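## Task

The cell is paused after a dispenser error. Log: earlier run 4952 threw away plate M06 but left its lid in LP3. The mover then took lids off W09 (at N2) into LP1, N06 (at N3) into LP2, and W06 (at N1) into LP4. The run aborted; auto-recovery put the LP4 lid onto N1 and the LP1 lid onto N2, then a watchdog halted it. Lids carry no labels, so ownership comes only from this log. Make every plate wear its own lid, seated fully, then press CONTINUE. Plates and the lid left by the earlier run must stay where they began. If two or more plates in nests lack a lid, press CALL instead and leave every plate and lid as it began. Pressing RETRY, CONTINUE or SKIP fails the task if the gripper is holding labware, if any plate at a nest is not seated in it, or if any lid there is not resting on a plate. Results held in place only by the robot do not count: release and move the hand away at the end (resting on the panel housing, the CALL key or the needed key is acceptable).

## Robot and tools

ROBOT. One six-joint arm with a two-finger parallel gripper. Joints, base outward: waist, shoulder, elbow, wrist pitch, wrist yaw, wrist roll. Ranges (rad): waist -2.880..2.880, shoulder 0.000..3.142, elbow 0.000..3.019, wrist pitch -1.693..1.571, wrist yaw -1.571..1.571, wrist roll -2.094..2.094. The fingers point along the gripper's +z axis and close along its y axis. The reported hand point sits between the finger pads, roughly 1 cm back from the tips. The base may be slightly tilted, and a mount under it is treated as part of the arm for clearance.

FRAME. Everything is in the scene frame: origin on the table surface directly under the base, +z up, +y to the left when facing along +x. Positions are metres; orientations are quaternions written w first. Deck labels mark nests (N1..) and lid parks (LP1..) in no fixed layout, so read them from the cameras. The operator PANEL is to the robot's right (toward -y). Its keys, left to right when facing it: RETRY (white), CONTINUE (green), SKIP (yellow), CALL (blue). The first three are go keys: the job ends the instant one is pushed down. After CALL the job ends once the robot stops. A key counts only when pushed until it latches. A wrong or premature go key is usually worse than none.

ROW FORMAT. Every motion argument is a single row of 8 numbers for the one arm: x, y, z, qw, qx, qy, qz, opening. x, y, z is an absolute target position for the hand in the scene frame (m); qw..qz is an absolute target orientation in the same frame; opening runs -1 (closed) to +1 (fully open, 0.094 m). So each row is a pose plus a finger command, never an offset.

TOOLS.
- execute_actions(actions): a list of actions run in sequence; an empty list just reports state and images. Each action is a table of 1 to 15 rows; each row is one control step of 1/30 s, and a short table repeats its final row to fill 15 steps. A target more than 0.6 m from the hand's current position along any of the hand's axes is refused; if the first action fails this, or any action is malformed, nothing runs. Repeat the orientation in every row to hold it.
- move(target, speed, blocking): target is one row as above. The hand follows a straight path toward it; speed is the path's top speed in m/s, 0.002 to 0.5 (default 0.25), with turning capped at twice that in rad/s. Paths last 0.5 to 10 s and stop short if longer. Opening is applied when the move begins. The path ignores obstacles; faster contact and aiming further past contact both press harder. blocking=false returns after 0.5 s while the arm keeps going; call wait or stop before sending other motion.
- wait(seconds): 0 to 10; lets time pass holding the last command, ending early if a running move finishes.
- stop(): brakes a running move (needs room); fingers are not stopped.
- zoom_image(camera, region): camera is cam_high or cam_wrist; region is [x0, y0, x1, y1] in pixels of the 672x504 image, top-left origin, at most 504x504.
- finished_scene(scene): ends the current scene (1 or 2) irreversibly and reports success.

MOTION LIMITS. Each control step the commanded pose is clipped to within 70 mm and 16 degrees of the measured pose, then tracked by damped inverse kinematics, position before orientation. A far target may need several actions. Moves often stop a centimetre or more off, usually low; very small commands may not move the hand. The arm can overshoot speed, especially near full stretch.

RESULTS. The state line gives end_effector_position and end_effector_quat_wxyz (printed values drift more at long reach). Hand target is the pose being driven toward now. Joint positions and velocities list the six joints then the finger gap (m). grip_measured is the finger opening on the command scale; readings may be off about 1 mm consistently. Step readings list hand positions; HELD marks steps partly held back. A move adds a move: line: done, off_target, moving, held or fault, plus limits (paced = pose clipped; held = a check blocked steps, after which the arm may lurch fast) and the distance to target. pose unreachable means the clearance check changed or blocked a command. Joint torques are raw drive outputs with offsets and noise. FAULT, MOTOR HOT (from 85 °C) and OVER-TEMPERATURE FAULT (100 °C: motors and gripper let go and the arm drops) signal stops.

GRIPPING. To hold something, command an opening below grip_measured: about 0.03 below is firm, less is lighter. Pad force is roughly 50 to 62 N, lower on thin parts. Holding loads heats motors, even while idle.

CAMERAS. cam_high is fixed, about (0.29, -0.83, 1.04) looking down over the deck; cam_wrist rides on the hand. Calibrations (pinhole plus radial) are given per camera and may be off by a couple of degrees and millimetres.

AVOID. Knocking or placing anything off the table (ends the scene), drops, slips, slams, hard hits and heavy pushes. Do not press a go key while holding labware or while any plate or lid is unseated. Release and back away before finishing.

Each tool is called after ">>>" by a JSON object that holds its "api" and its "payload", one argument or row to a line.

## Session

I'll start by looking at the scene.

>>> {"api": "execute_actions", "payload": {
  "actions": []
}}

Scene clock: 0.00 s.
end_effector_position=(+0.5938, -0.3402, +0.3842) grip_measured=+1.000 end_effector_quat_wxyz=(+0.068, +0.223, +0.972, +0.043)
Joint positions: [-0.596  2.141  1.748 -0.981 -0.323 -0.112  0.094]
Joint velocities: [-0.005 -0.015  0.002 -0.012  0.037 -0.037  0.   ]
Joint torques (N m, as the arm reports them, + toward a larger angle): no reading
Hand target: +0.601, -0.343, +0.389; +0.076, +0.220, +0.972, +0.040

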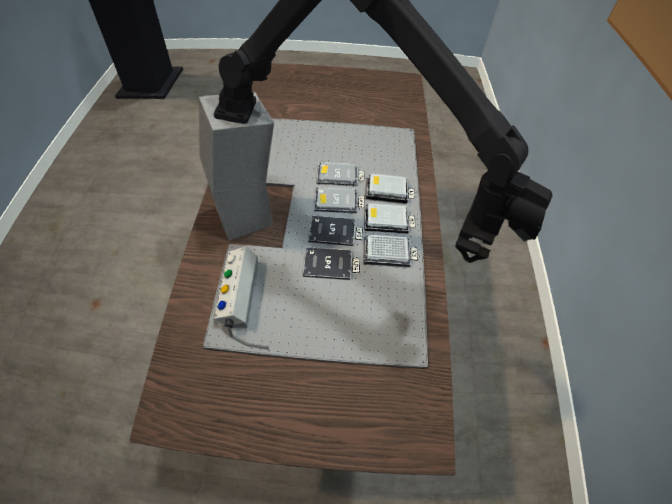

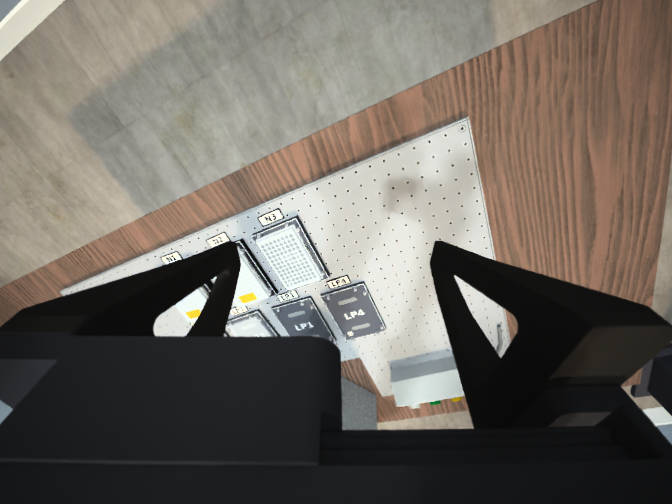

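>>> {"api": "zoom_image", "payload": {
  "camera": "cam_high",
  "region": [280, 140, 440, 300]
}}

>>> {"api": "zoom_image", "payload": {
  "camera": "cam_high",
  "region": [190, 230, 310, 350]
}}

Region (280, 140, 440, 300) of cam_high's 672x504 image, scaled by 3.150, with more detail than that image has.

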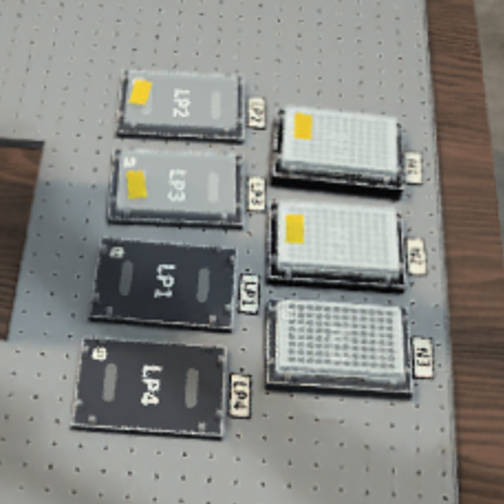

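Region (190, 230, 310, 350) of cam_high's 672x504 image, scaled by 4.200, with more detail than that image has.

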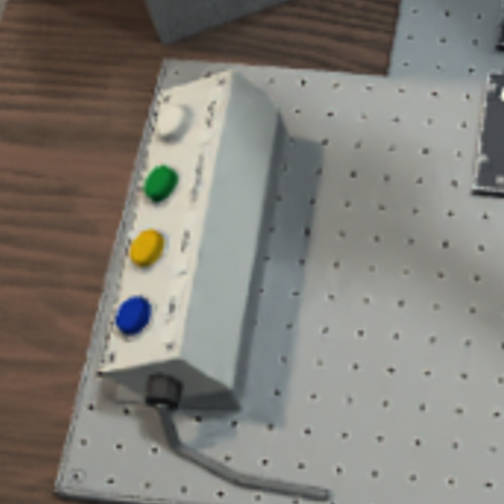

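>>> {"api": "move", "payload": {
  "target": [0.47, 0.02, 0.30, 0, 0, 1, 0, 1],
  "speed": 0.3
}}

Scene clock: 11.07 s.
end_effector_position=(+0.4668, +0.0267, +0.2898) grip_measured=+1.000 end_effector_quat_wxyz=(-0.021, -0.008, +1.000, +0.000)
Joint positions: [ 0.041  1.834  1.018 -0.603 -0.104  0.03   0.094]
Joint velocities: [ 0.005 -0.015  0.002  0.002 -0.066  0.037  0.   ]
Joint torques (N m, as the arm reports them, + toward a larger angle): [ -2.11 -16.01   4.97   1.11   0.28  -0.02]
Hand target: +0.475, +0.023, +0.298; -0.004, +0.000, +1.000, -0.002
Off the commanded pose: 0.013 m, 3 deg.
move: off_target
camera_calibration (this result's frames):
cam_wrist: T_world_to_cam=[[0.0181327, -0.999809, 0.00732771, 0.0184245], [-0.793351, -0.00992722, 0.608683, 0.202444], [-0.608494, -0.0168505, -0.793379, 0.637765], [0, 0, 0, 1]] pos_world=[0.548352, 0.0311773, 0.38263]

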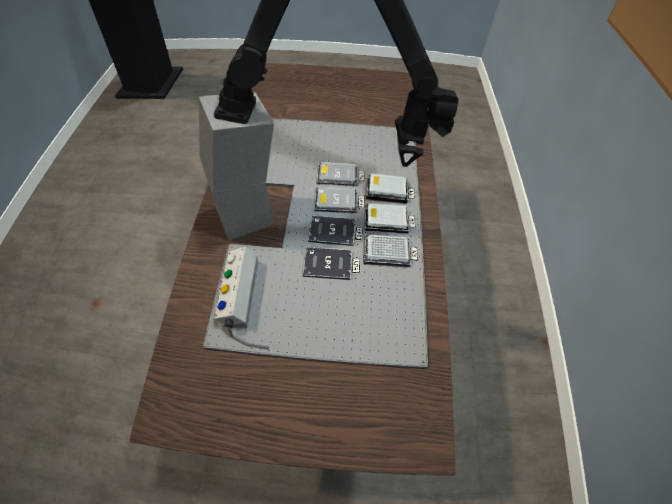

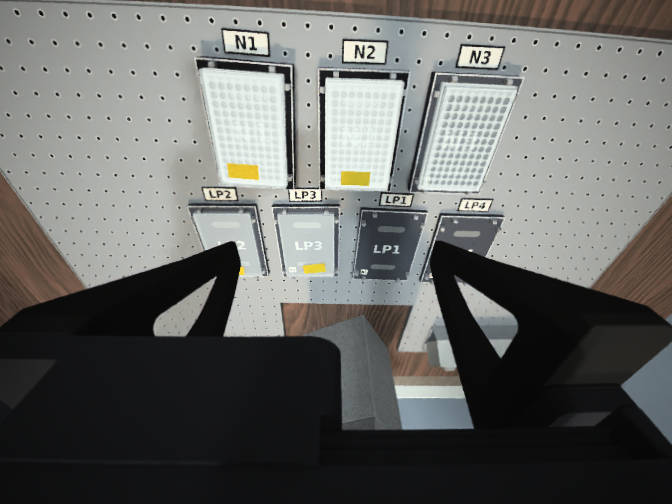

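>>> {"api": "zoom_image", "payload": {
  "camera": "cam_wrist",
  "region": [170, 20, 540, 290]
}}

Region (170, 20, 540, 290) of cam_wrist's 672x504 image, scaled by 1.362, with more detail than that image has; it fills the top 368 rows of this view, and the rest is white.

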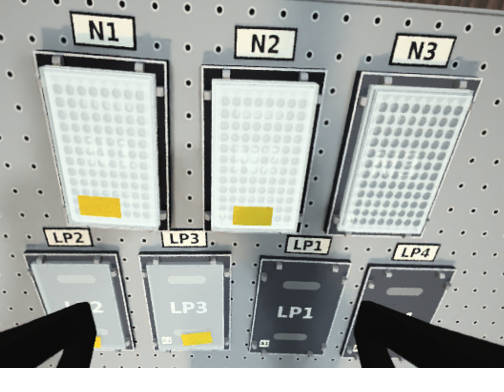

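>>> {"api": "zoom_image", "payload": {
  "camera": "cam_wrist",
  "region": [180, 40, 420, 210]
}}

>>> {"api": "zoom_image", "payload": {
  "camera": "cam_high",
  "region": [350, 165, 430, 275]
}}

Region (180, 40, 420, 210) of cam_wrist's 672x504 image, scaled by 2.100, with more detail than that image has; it fills the top 357 rows of this view, and the rest is white.

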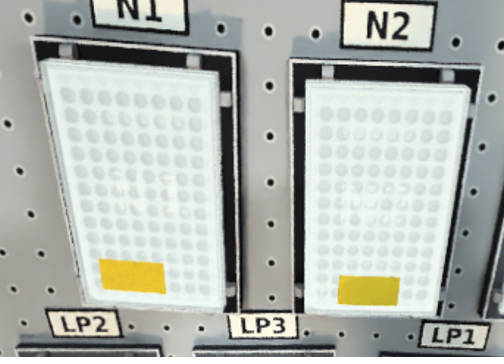

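Region (350, 165, 430, 275) of cam_high's 672x504 image, scaled by 4.582, with more detail than that image has; it fills the left 367 columns of this view, and the rest is white.

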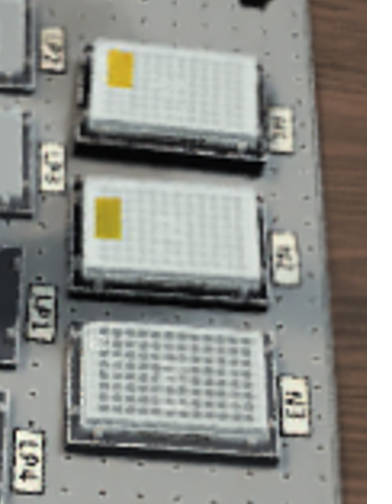

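>>> {"api": "move", "payload": {
  "target": [0.30, 0.19, 0.16, 0, 0, 1, 0, 1],
  "speed": 0.3
}}

Scene clock: 21.87 s.
end_effector_position=(+0.2998, +0.1953, +0.1615) grip_measured=+1.000 end_effector_quat_wxyz=(-0.006, -0.009, +1.000, -0.001)
Joint positions: [ 0.577  2.069  0.745 -0.041  0.006  0.556  0.094]
Joint velocities: [-0.015 -0.005 -0.002  0.012 -0.037 -0.037  0.   ]
Joint torques (N m, as the arm reports them, + toward a larger angle): [ -0.51 -12.04   0.64   1.11   0.33  -0.03]
Hand target: +0.301, +0.192, +0.158; -0.003, -0.001, +1.000, -0.002
Off the commanded pose: 0.006 m, 1 deg.
move: done
camera_calibration (this result's frames):
cam_wrist: T_world_to_cam=[[0.0208433, -0.99973, 0.0102366, 0.189718], [-0.811132, -0.0109236, 0.584762, 0.159099], [-0.584492, -0.0204916, -0.811141, 0.433496], [0, 0, 0, 1]] pos_world=[0.378471, 0.200288, 0.256649]

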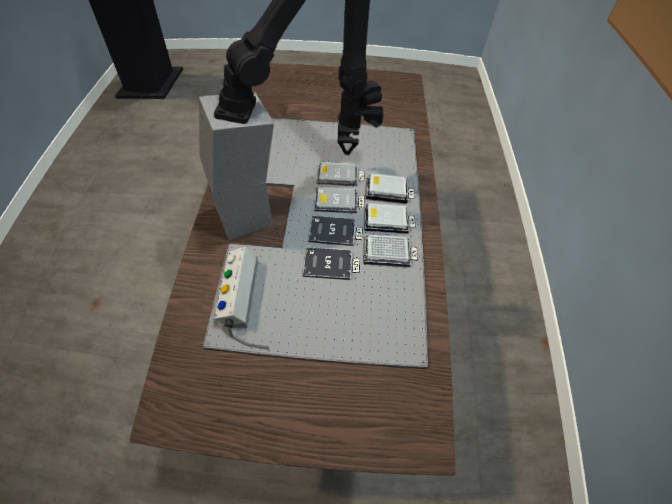

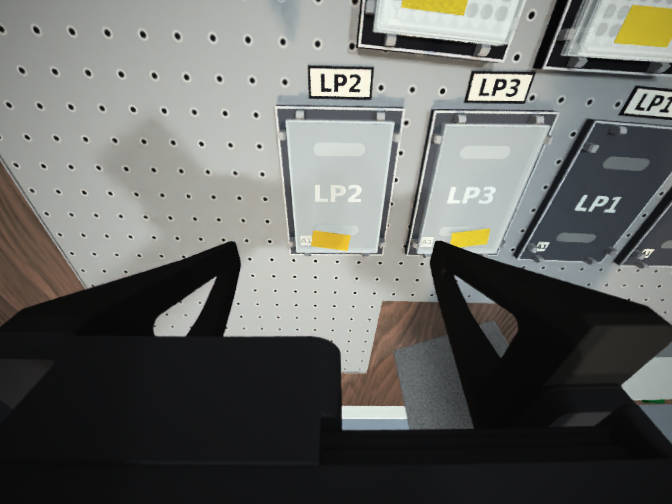

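>>> {"api": "zoom_image", "payload": {
  "camera": "cam_wrist",
  "region": [250, 90, 430, 270]
}}

Region (250, 90, 430, 270) of cam_wrist's 672x504 image, scaled by 2.800, with more detail than that image has.

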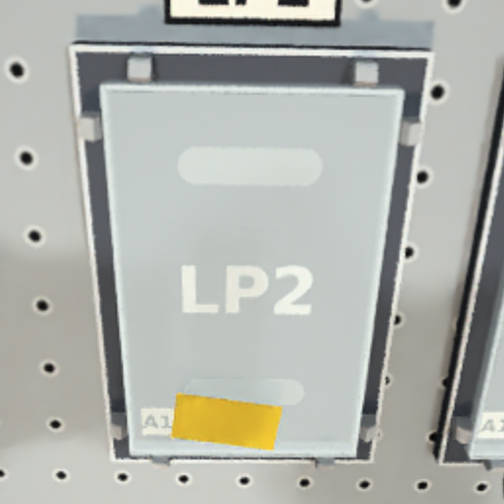

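>>> {"api": "move", "payload": {
  "target": [0.275, 0.190, 0.065, 0, 0, 1, 0, 1],
  "speed": 0.2
}}

Scene clock: 29.73 s.
end_effector_position=(+0.2751, +0.1845, +0.0657) grip_measured=+1.000 end_effector_quat_wxyz=(-0.005, +0.002, +1.000, -0.002)
Joint positions: [0.588 2.379 0.829 0.186 0.011 0.589 0.094]
Joint velocities: [-0.015 -0.015 -0.007  0.007 -0.095 -0.007  0.   ]
Joint torques (N m, as the arm reports them, + toward a larger angle): [  1.04 -12.9   -1.12   1.11   0.34   0.  ]
Hand target: +0.274, +0.190, +0.064; -0.000, -0.000, +1.000, +0.000
Off the commanded pose: 0.006 m, 1 deg.
move: done
camera_calibration (this result's frames):
cam_wrist: T_world_to_cam=[[-0.00188318, -0.999911, 0.013193, 0.18646], [-0.81255, 0.00922014, 0.582819, 0.191724], [-0.582889, -0.00962242, -0.812495, 0.338834], [0, 0, 0, 1]] pos_world=[0.353639, 0.187936, 0.161101]

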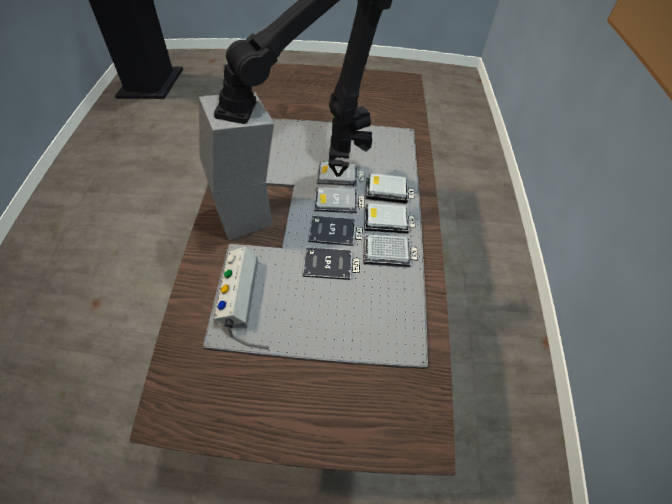

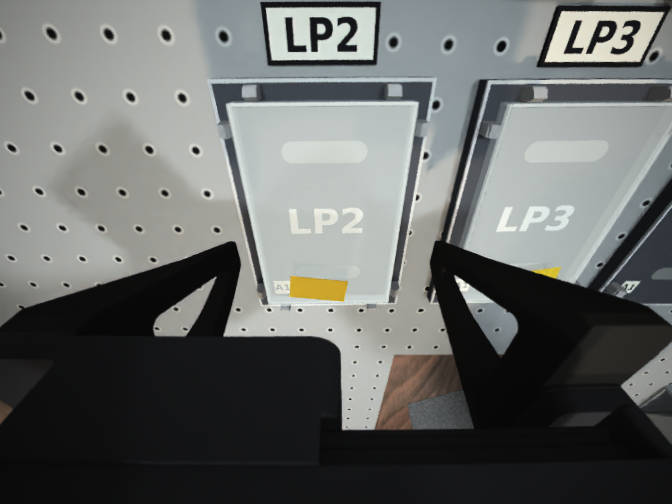

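>>> {"api": "move", "payload": {
  "target": [0.275, 0.197, 0.045, 0, 0, 1, 0, 1],
  "speed": 0.05
}}

Scene clock: 31.80 s.
end_effector_position=(+0.2811, +0.1952, +0.0508) grip_measured=+1.000 end_effector_quat_wxyz=(+0.001, +0.002, +1.000, +0.001)
Joint positions: [0.602 2.419 0.876 0.192 0.015 0.602 0.094]
Joint velocities: [ 0.005 -0.005 -0.012 -0.022 -0.095  0.022  0.   ]
Joint torques (N m, as the arm reports them, + toward a larger angle): [  1.24 -11.57  -0.94   1.25   0.34   0.01]
Hand target: +0.275, +0.197, +0.045; -0.000, -0.000, +1.000, -0.000
Off the commanded pose: 0.009 m, 0 deg.
move: done
camera_calibration (this result's frames):
cam_wrist: T_world_to_cam=[[-0.00135351, -0.999979, 0.00635458, 0.197585], [-0.818804, 0.00475623, 0.574053, 0.208287], [-0.574071, -0.00442617, -0.818793, 0.327141], [0, 0, 0, 1]] pos_world=[0.358616, 0.198038, 0.147038]

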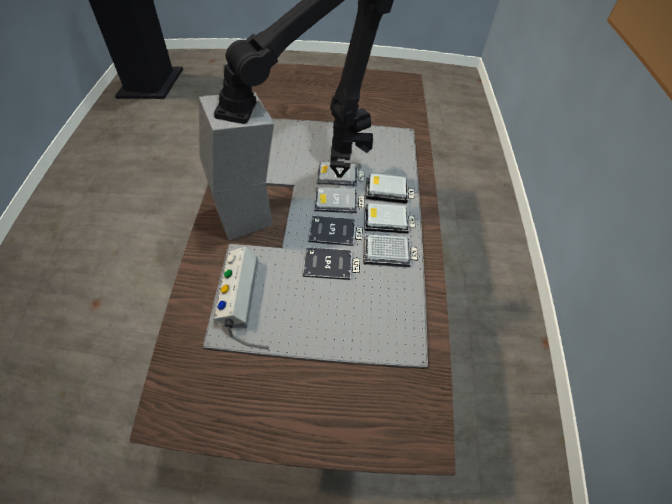

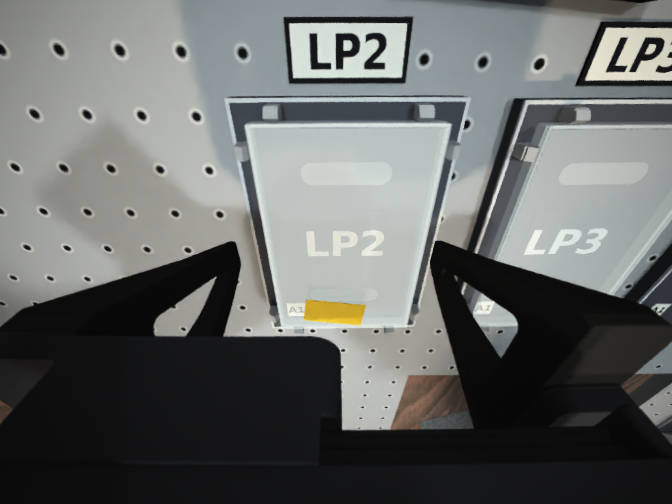

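>>> {"api": "move", "payload": {
  "target": [0.272, 0.190, 0.038, 0, 0, 1, 0, 1],
  "speed": 0.05
}}

Scene clock: 33.60 s.
end_effector_position=(+0.2757, +0.1917, +0.0435) grip_measured=+1.000 end_effector_quat_wxyz=(+0.001, +0.002, +1.000, +0.001)
Joint positions: [0.602 2.444 0.876 0.217 0.015 0.603 0.094]
Joint velocities: [ 0.005 -0.015 -0.002  0.002 -0.022 -0.051  0.   ]
Joint torques (N m, as the arm reports them, + toward a larger angle): [  0.44 -11.55  -1.2    1.23   0.25  -0.09]
Hand target: +0.272, +0.190, +0.038; -0.000, +0.000, +1.000, -0.000
Off the commanded pose: 0.007 m, 0 deg.
move: done
camera_calibration (this result's frames):
cam_wrist: T_world_to_cam=[[-0.00211643, -0.999978, 0.00635347, 0.194315], [-0.818799, 0.00538029, 0.574055, 0.207966], [-0.574076, -0.00398727, -0.818792, 0.318004], [0, 0, 0, 1]] pos_world=[0.353252, 0.19446, 0.139761]

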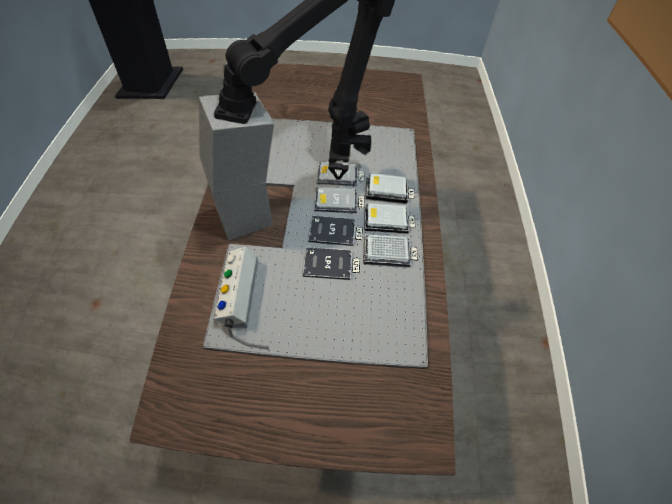

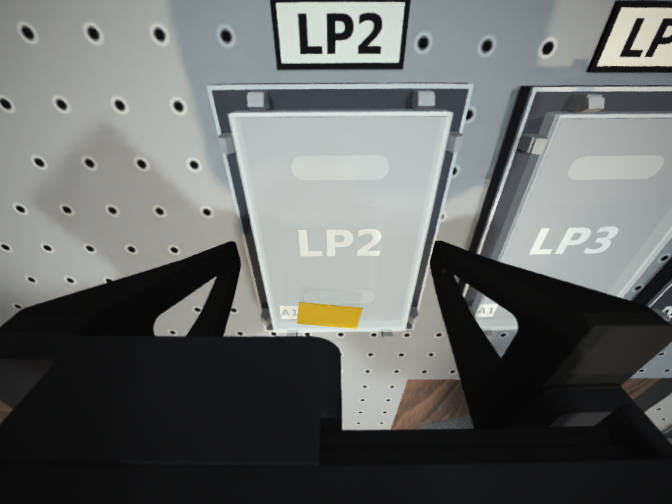

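>>> {"api": "move", "payload": {
  "target": [0.272, 0.189, 0.024, 0, 0, 1, 0, 1],
  "speed": 0.04
}}

Scene clock: 35.23 s.
end_effector_position=(+0.2813, +0.1949, +0.0377) grip_measured=+1.000 end_effector_quat_wxyz=(+0.007, +0.002, +1.000, +0.003)
Joint positions: [0.602 2.459 0.895 0.225 0.018 0.603 0.094]
Joint velocities: [-0.015  0.005  0.007 -0.012  0.066  0.007  0.   ]
Joint torques (N m, as the arm reports them, + toward a larger angle): [ 0.43 -9.77 -0.57  1.44  0.09 -0.11]
Hand target: +0.272, +0.189, +0.025; +0.000, -0.000, +1.000, +0.000
Off the commanded pose: 0.018 m, 1 deg.
move: off_target
camera_calibration (this result's frames):
cam_wrist: T_world_to_cam=[[-0.00201015, -0.999995, 0.00229276, 0.197672], [-0.825641, 0.00295323, 0.564188, 0.218603], [-0.564192, -0.000758895, -0.825643, 0.313286], [0, 0, 0, 1]] pos_world=[0.357639, 0.197263, 0.134876]

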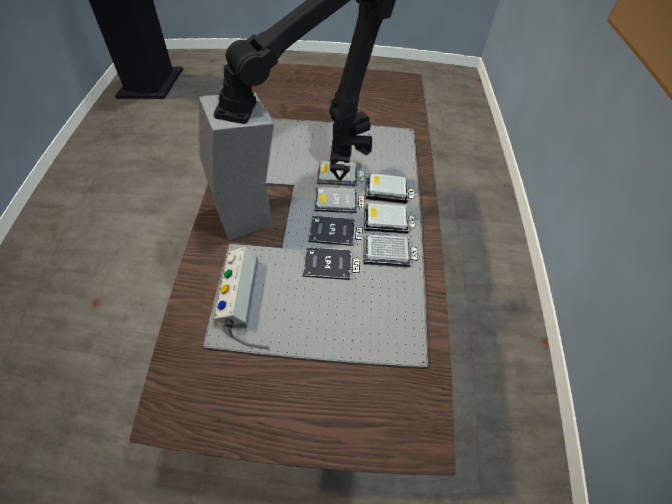

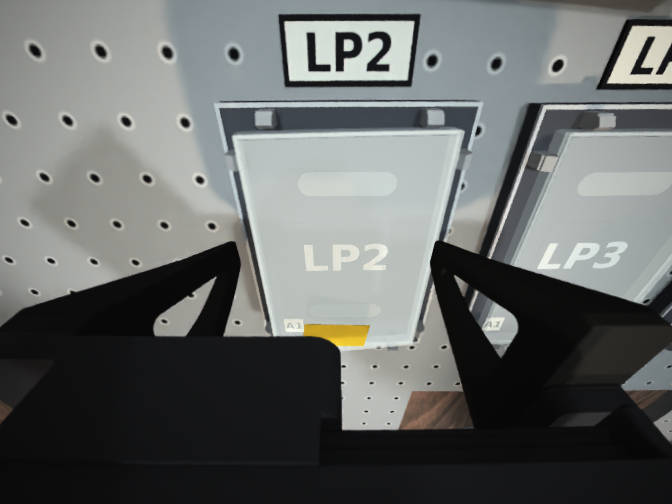

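>>> {"api": "move", "payload": {
  "target": [0.274, 0.185, 0.052, 0, 0, 1, 0, 1],
  "speed": 0.04
}}

Scene clock: 37.10 s.
end_effector_position=(+0.2703, +0.1873, +0.0465) grip_measured=+1.000 end_effector_quat_wxyz=(-0.001, -0.001, +1.000, -0.002)
Joint positions: [0.602 2.439 0.857 0.225 0.018 0.596 0.094]
Joint velocities: [-0.034  0.005  0.012  0.022  0.007  0.007  0.   ]
Joint torques (N m, as the arm reports them, + toward a larger angle): [ -0.55 -14.01  -2.34   0.52   0.01  -0.13]
Hand target: +0.274, +0.185, +0.052; +0.000, +0.000, +1.000, -0.000
Off the commanded pose: 0.007 m, 0 deg.
move: done
camera_calibration (this result's frames):
cam_wrist: T_world_to_cam=[[0.00448798, -0.999917, 0.0120938, 0.187832], [-0.817095, 0.00330516, 0.576493, 0.201673], [-0.576485, -0.0124691, -0.817012, 0.319437], [0, 0, 0, 1]] pos_world=[0.348094, 0.191133, 0.142449]

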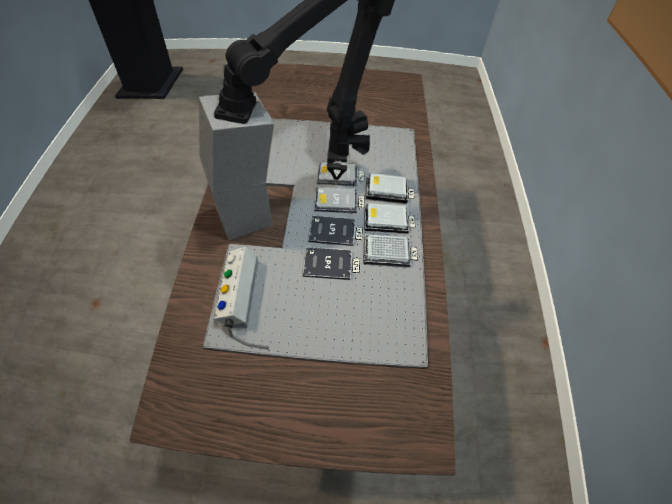

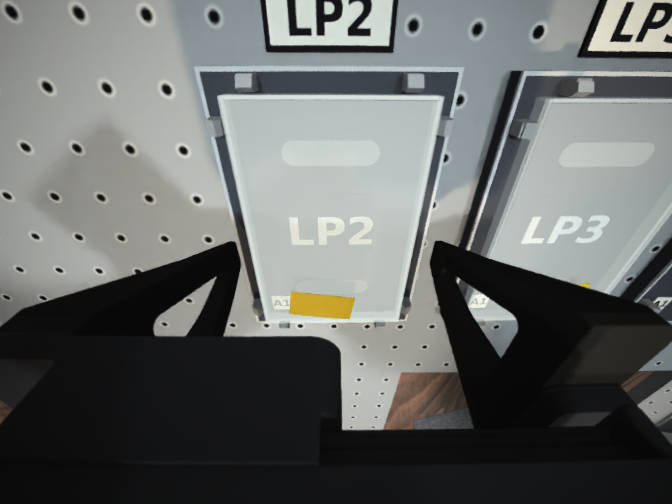

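>>> {"api": "move", "payload": {
  "target": [0.268, 0.1865, 0.033, 0, 0, 1, 0, 1],
  "speed": 0.04
}}

Scene clock: 39.60 s.
end_effector_position=(+0.2725, +0.1889, +0.0389) grip_measured=+1.000 end_effector_quat_wxyz=(+0.002, -0.001, +1.000, +0.000)
Joint positions: [0.602 2.461 0.875 0.237 0.018 0.596 0.094]
Joint velocities: [-0.024 -0.005 -0.007 -0.002  0.037 -0.066  0.   ]
Joint torques (N m, as the arm reports them, + toward a larger angle): [  0.25 -11.39  -1.22   1.22   0.09  -0.05]
Hand target: +0.268, +0.186, +0.033; -0.000, -0.000, +1.000, -0.000
Off the commanded pose: 0.008 m, 0 deg.
move: done
camera_calibration (this result's frames):
cam_wrist: T_world_to_cam=[[0.00468564, -0.999958, 0.00782628, 0.18969], [-0.820713, 0.000625929, 0.57134, 0.20957], [-0.571322, -0.00910022, -0.820676, 0.312597], [0, 0, 0, 1]] pos_world=[0.349701, 0.192396, 0.13532]

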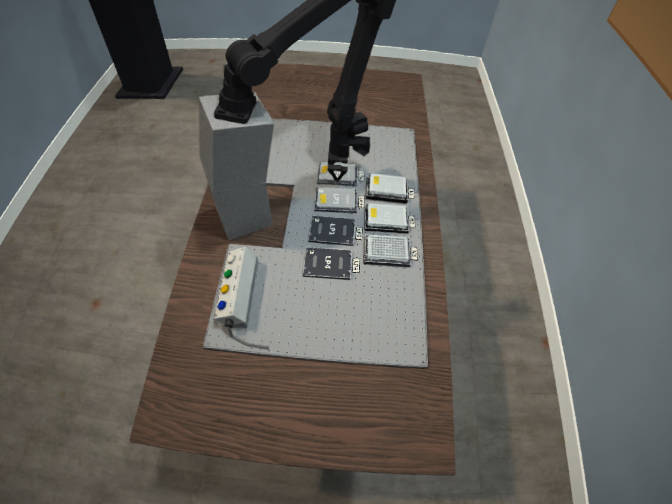

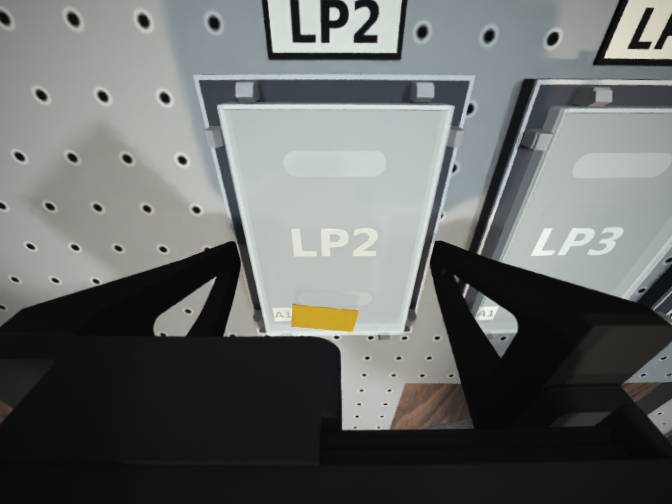

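>>> {"api": "move", "payload": {
  "target": [0.266, 0.185, 0.021, 0, 0, 1, 0, 1],
  "speed": 0.04
}}

Scene clock: 40.83 s.
end_effector_position=(+0.2738, +0.1903, +0.0301) grip_measured=+1.000 end_effector_quat_wxyz=(+0.006, -0.000, +1.000, +0.003)
Joint positions: [0.602 2.486 0.892 0.254 0.017 0.597 0.094]
Joint velocities: [-0.005 -0.015 -0.017 -0.007  0.007 -0.037  0.   ]
Joint torques (N m, as the arm reports them, + toward a larger angle): [  0.29 -10.5   -1.24   1.2    0.15  -0.07]
Hand target: +0.266, +0.185, +0.021; +0.000, +0.000, +1.000, -0.000
Off the commanded pose: 0.013 m, 1 deg.
move: off_target
camera_calibration (this result's frames):
cam_wrist: T_world_to_cam=[[0.00337989, -0.999992, 0.00195627, 0.191604], [-0.824466, -0.00167955, 0.565909, 0.21728], [-0.565901, -0.00352559, -0.824466, 0.303769], [0, 0, 0, 1]] pos_world=[0.350395, 0.193039, 0.127112]

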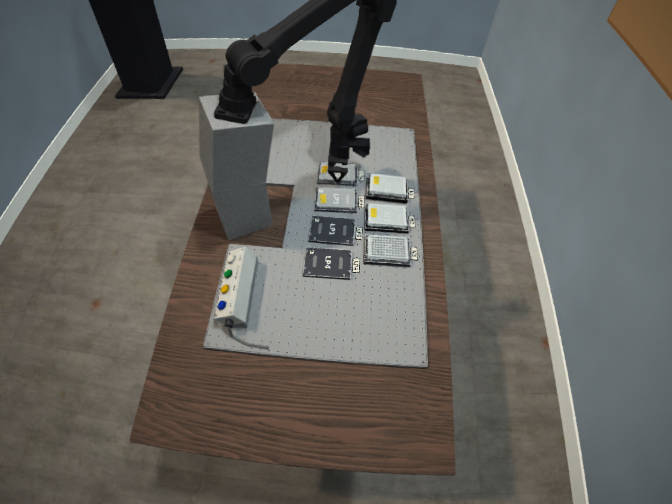

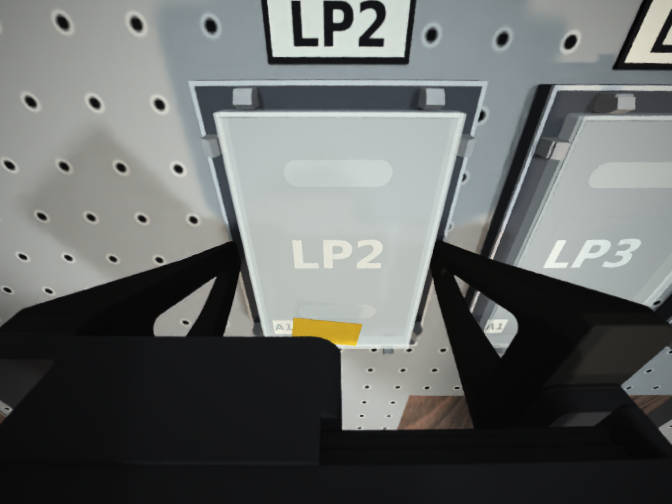

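>>> {"api": "move", "payload": {
  "target": [0.270, 0.1875, 0.027, 0, 0, 1, 0, 0.76],
  "speed": 0.04
}}

Scene clock: 42.30 s.
end_effector_position=(+0.2737, +0.1897, +0.0304) grip_measured=+0.782 end_effector_quat_wxyz=(+0.006, -0.000, +1.000, +0.002)
Joint positions: [0.602 2.486 0.891 0.253 0.018 0.597 0.084]
Joint velocities: [-0.005 -0.005 -0.027  0.007 -0.007 -0.022 -0.001]
Joint torques (N m, as the arm reports them, + toward a larger angle): [  0.26 -12.1   -1.33   0.49   0.08  -0.07]
Hand target: +0.270, +0.188, +0.027; +0.000, -0.000, +1.000, -0.000
Off the commanded pose: 0.006 m, 1 deg.
move: done
camera_calibration (this result's frames):
cam_wrist: T_world_to_cam=[[0.00299919, -0.999989, 0.00371896, 0.191075], [-0.824619, -0.000369421, 0.565688, 0.216821], [-0.56568, -0.00476333, -0.824611, 0.30415], [0, 0, 0, 1]] pos_world=[0.350273, 0.192602, 0.127442]

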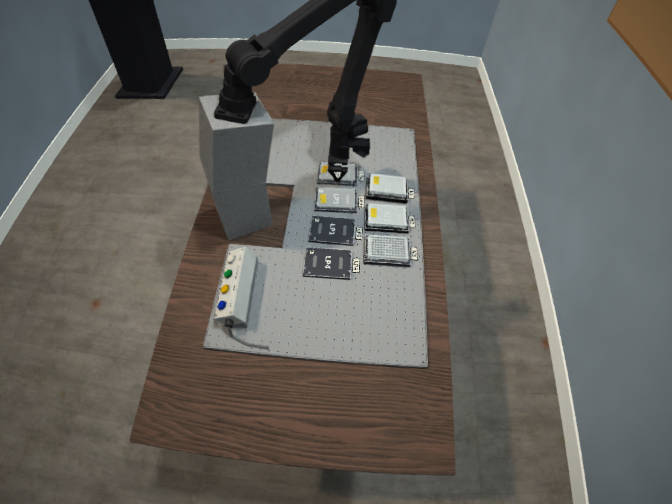

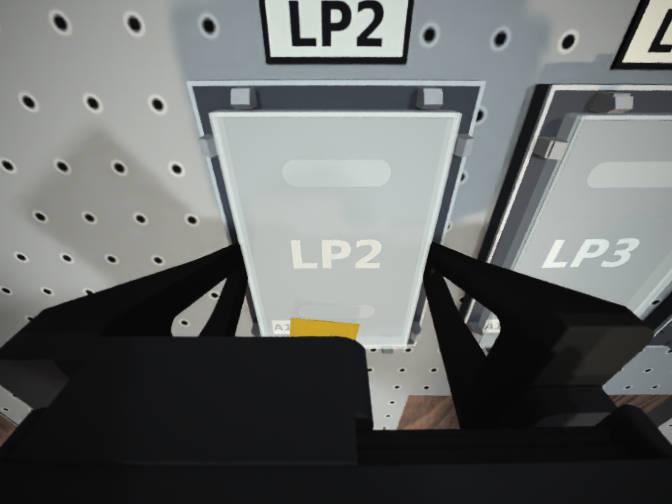

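>>> {"api": "move", "payload": {
  "target": [0.274, 0.19, 0.10, 0, 0, 1, 0, 0.745],
  "speed": 0.12
}}

>>> {"api": "move", "payload": {
  "target": [0.454, -0.137, 0.11, 0, 0, 1, 0, 0.745],
  "speed": 0.3
}}

Scene clock: 44.10 s.
end_effector_position=(+0.2785, +0.1917, +0.0976) grip_measured=+0.782 end_effector_quat_wxyz=(+0.005, -0.000, +1.000, +0.002)
Joint positions: [0.602 2.28  0.775 0.162 0.018 0.597 0.084]
Joint velocities: [ 0.005 -0.005 -0.007 -0.017 -0.11   0.037  0.001]
Joint torques (N m, as the arm reports them, + toward a larger angle): [  0.43 -13.35  -1.54   0.26   0.11  -0.04]
Hand target: +0.274, +0.190, +0.100; +0.000, +0.000, +1.000, -0.000
Off the commanded pose: 0.005 m, 1 deg.
move: done
camera_calibration (this result's frames):
cam_wrist: T_world_to_cam=[[0.0030285, -0.999985, 0.00457414, 0.192705], [-0.823906, 0.0000970961, 0.566727, 0.182419], [-0.566719, -0.00548499, -0.823893, 0.362579], [0, 0, 0, 1]] pos_world=[0.355193, 0.194673, 0.194463]

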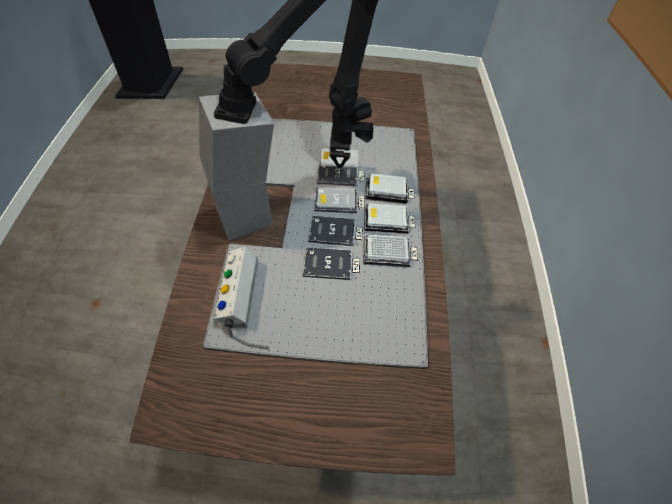

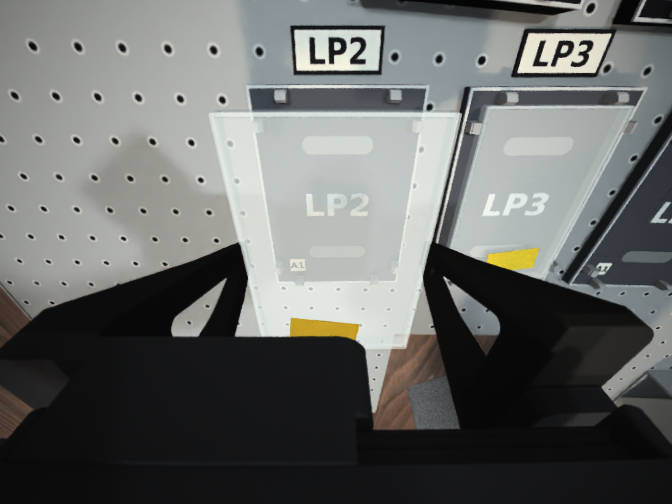

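Scene clock: 46.00 s.
end_effector_position=(+0.4593, -0.1464, +0.1222) grip_measured=+0.782 end_effector_quat_wxyz=(+0.020, +0.007, +1.000, -0.003)
Joint positions: [-0.276  2.308  1.138 -0.208 -0.161 -0.245  0.084]
Joint velocities: [ 0.005 -0.015  0.027 -0.002 -0.007  0.037 -0.001]
Joint torques (N m, as the arm reports them, + toward a larger angle): [ -2.4  -14.25   2.82   0.39  -0.07  -0.15]
Hand target: +0.450, -0.140, +0.112; +0.006, +0.001, +1.000, +0.003
Off the commanded pose: 0.016 m, 2 deg.
move: off_target
camera_calibration (this result's frames):
cam_wrist: T_world_to_cam=[[-0.0126988, -0.999824, 0.0138129, -0.139918], [-0.839688, 0.0181634, 0.542766, 0.330271], [-0.542921, -0.00470602, -0.839771, 0.474649], [0, 0, 0, 1]] pos_world=[0.533245, -0.143659, 0.22127]

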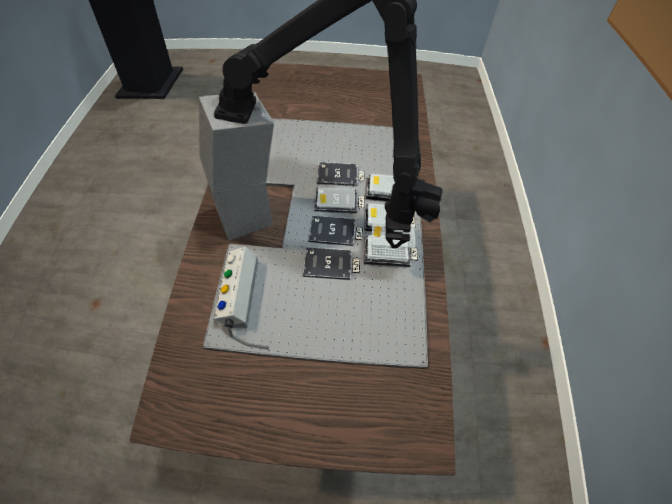

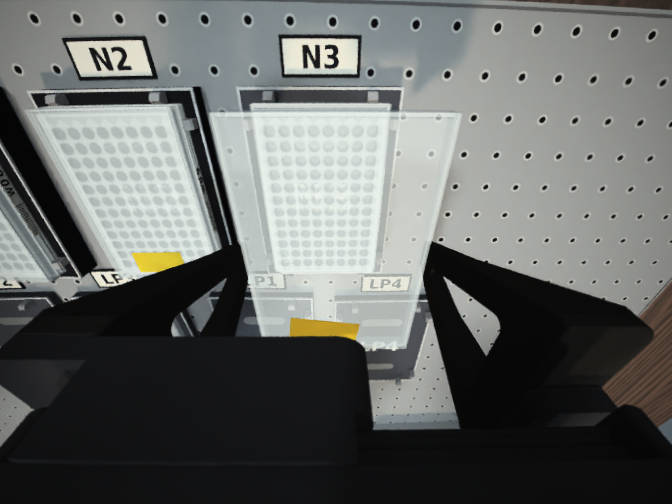

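>>> {"api": "move", "payload": {
  "target": [0.452, -0.133, 0.07, 0, 0, 1, 0, 0.745],
  "speed": 0.08
}}

Scene clock: 48.67 s.
end_effector_position=(+0.4485, -0.1377, +0.0778) grip_measured=+0.782 end_effector_quat_wxyz=(-0.002, +0.003, +1.000, +0.001)
Joint positions: [-0.25   2.418  1.193 -0.195 -0.153 -0.234  0.084]
Joint velocities: [-0.015 -0.015  0.007 -0.017  0.081  0.022 -0.   ]
Joint torques (N m, as the arm reports them, + toward a larger angle): [ -1.86 -14.48   2.89   1.16   0.25   0.01]
Hand target: +0.452, -0.133, +0.070; -0.000, +0.000, +1.000, -0.000
Off the commanded pose: 0.010 m, 0 deg.
move: done
camera_calibration (this result's frames):
cam_wrist: T_world_to_cam=[[-0.00441486, -0.999968, 0.0066597, -0.133886], [-0.815149, 0.00745633, 0.579203, 0.329824], [-0.579234, -0.00287156, -0.815156, 0.446112], [0, 0, 0, 1]] pos_world=[0.526668, -0.13506, 0.173507]

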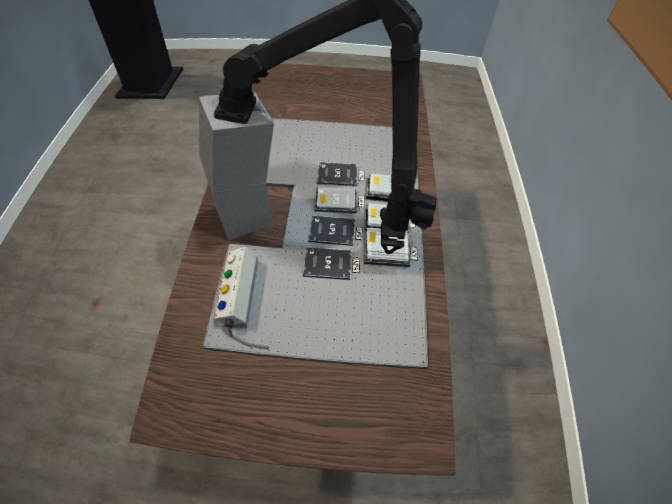

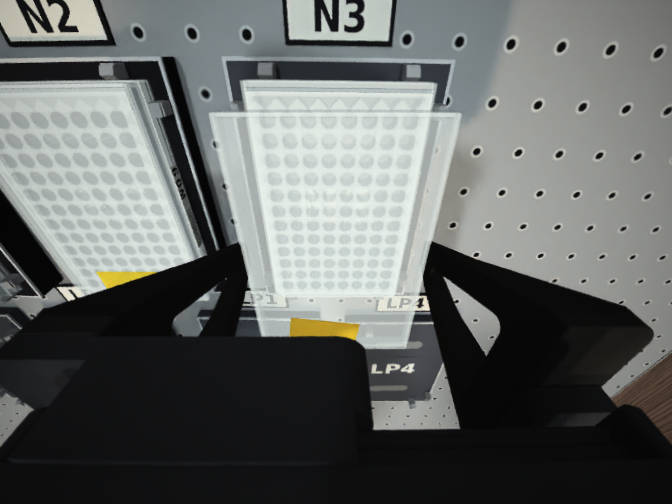

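>>> {"api": "zoom_image", "payload": {
  "camera": "cam_wrist",
  "region": [190, 40, 480, 330]
}}

Region (190, 40, 480, 330) of cam_wrist's 672x504 image, scaled by 1.738, with more detail than that image has.

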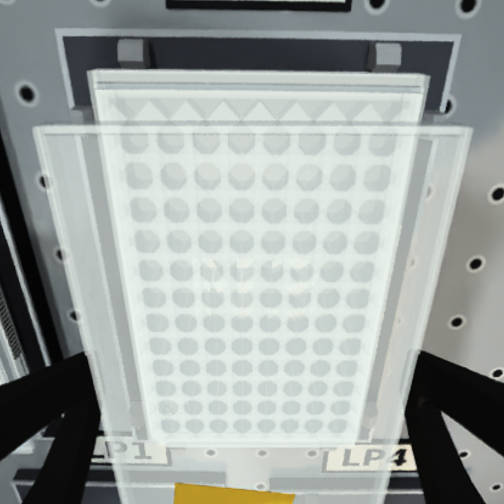

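>>> {"api": "move", "payload": {
  "target": [0.459, -0.135, 0.053, 0, 0, 1, 0, 0.745],
  "speed": 0.04
}}

Scene clock: 55.87 s.
end_effector_position=(+0.4572, -0.1422, +0.0628) grip_measured=+0.782 end_effector_quat_wxyz=(+0.000, +0.004, +1.000, +0.000)
Joint positions: [-0.25   2.462  1.243 -0.195 -0.153 -0.231  0.084]
Joint velocities: [-0.005 -0.005 -0.007  0.002  0.095  0.051 -0.   ]
Joint torques (N m, as the arm reports them, + toward a larger angle): [ -1.69 -15.29   2.99   1.1    0.23  -0.02]
Hand target: +0.459, -0.135, +0.053; +0.000, -0.000, +1.000, +0.000
Off the commanded pose: 0.012 m, 1 deg.
move: off_target
camera_calibration (this result's frames):
cam_wrist: T_world_to_cam=[[-0.00625745, -0.999949, 0.00797911, -0.137493], [-0.818302, 0.00970663, 0.574707, 0.347722], [-0.574755, -0.00293312, -0.81832, 0.437051], [0, 0, 0, 1]] pos_world=[0.534878, -0.139579, 0.158907]

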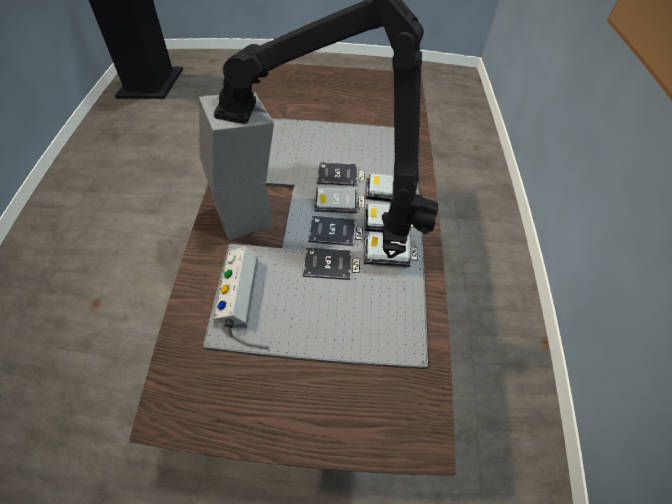

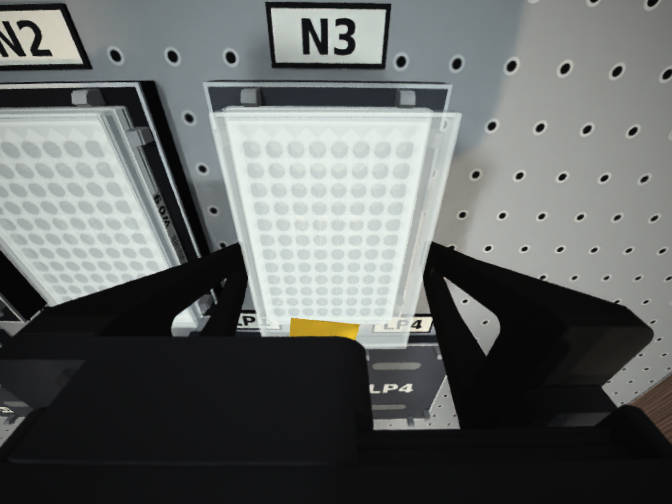

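>>> {"api": "move", "payload": {
  "target": [0.457, -0.131, 0.053, 0, 0, 1, 0, 0.745],
  "speed": 0.03
}}

Scene clock: 57.97 s.
end_effector_position=(+0.4594, -0.1384, +0.0622) grip_measured=+0.782 end_effector_quat_wxyz=(+0.002, +0.003, +1.000, -0.000)
Joint positions: [-0.241  2.462  1.243 -0.19  -0.152 -0.224  0.084]
Joint velocities: [-0.005  0.015  0.002 -0.007 -0.051  0.066 -0.   ]
Joint torques (N m, as the arm reports them, + toward a larger angle): [ -2.   -14.96   2.32   1.19   0.28  -0.02]
Hand target: +0.457, -0.131, +0.053; -0.000, -0.000, +1.000, -0.000
Off the commanded pose: 0.012 m, 0 deg.
move: off_target
camera_calibration (this result's frames):
cam_wrist: T_world_to_cam=[[-0.00454056, -0.999952, 0.00871654, -0.13451], [-0.820584, 0.00870749, 0.57146, 0.35093], [-0.571509, -0.0045579, -0.820583, 0.436242], [0, 0, 0, 1]] pos_world=[0.536673, -0.135571, 0.158603]

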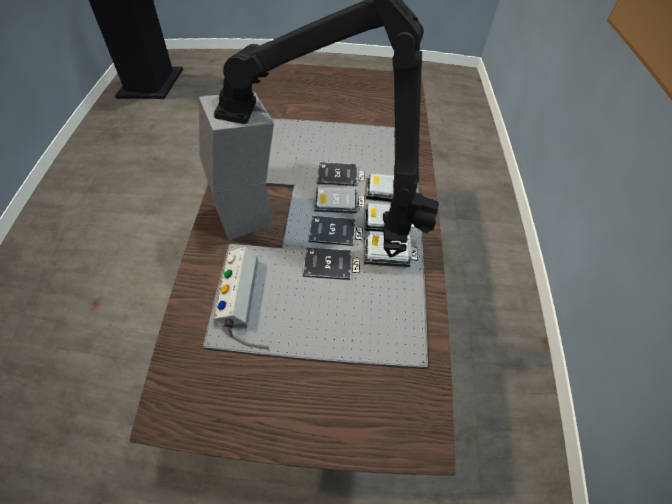

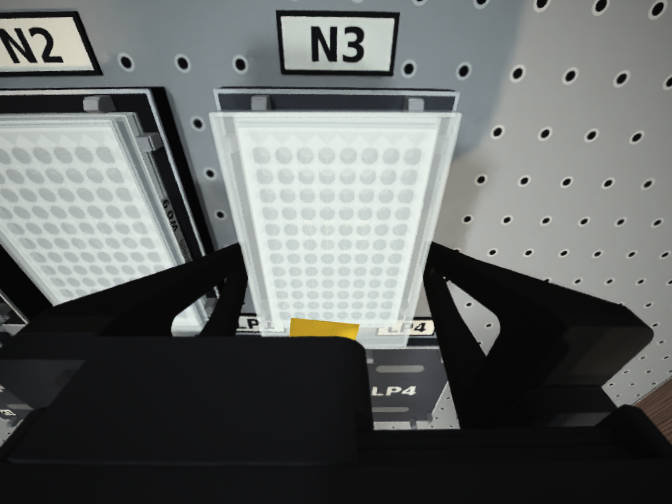

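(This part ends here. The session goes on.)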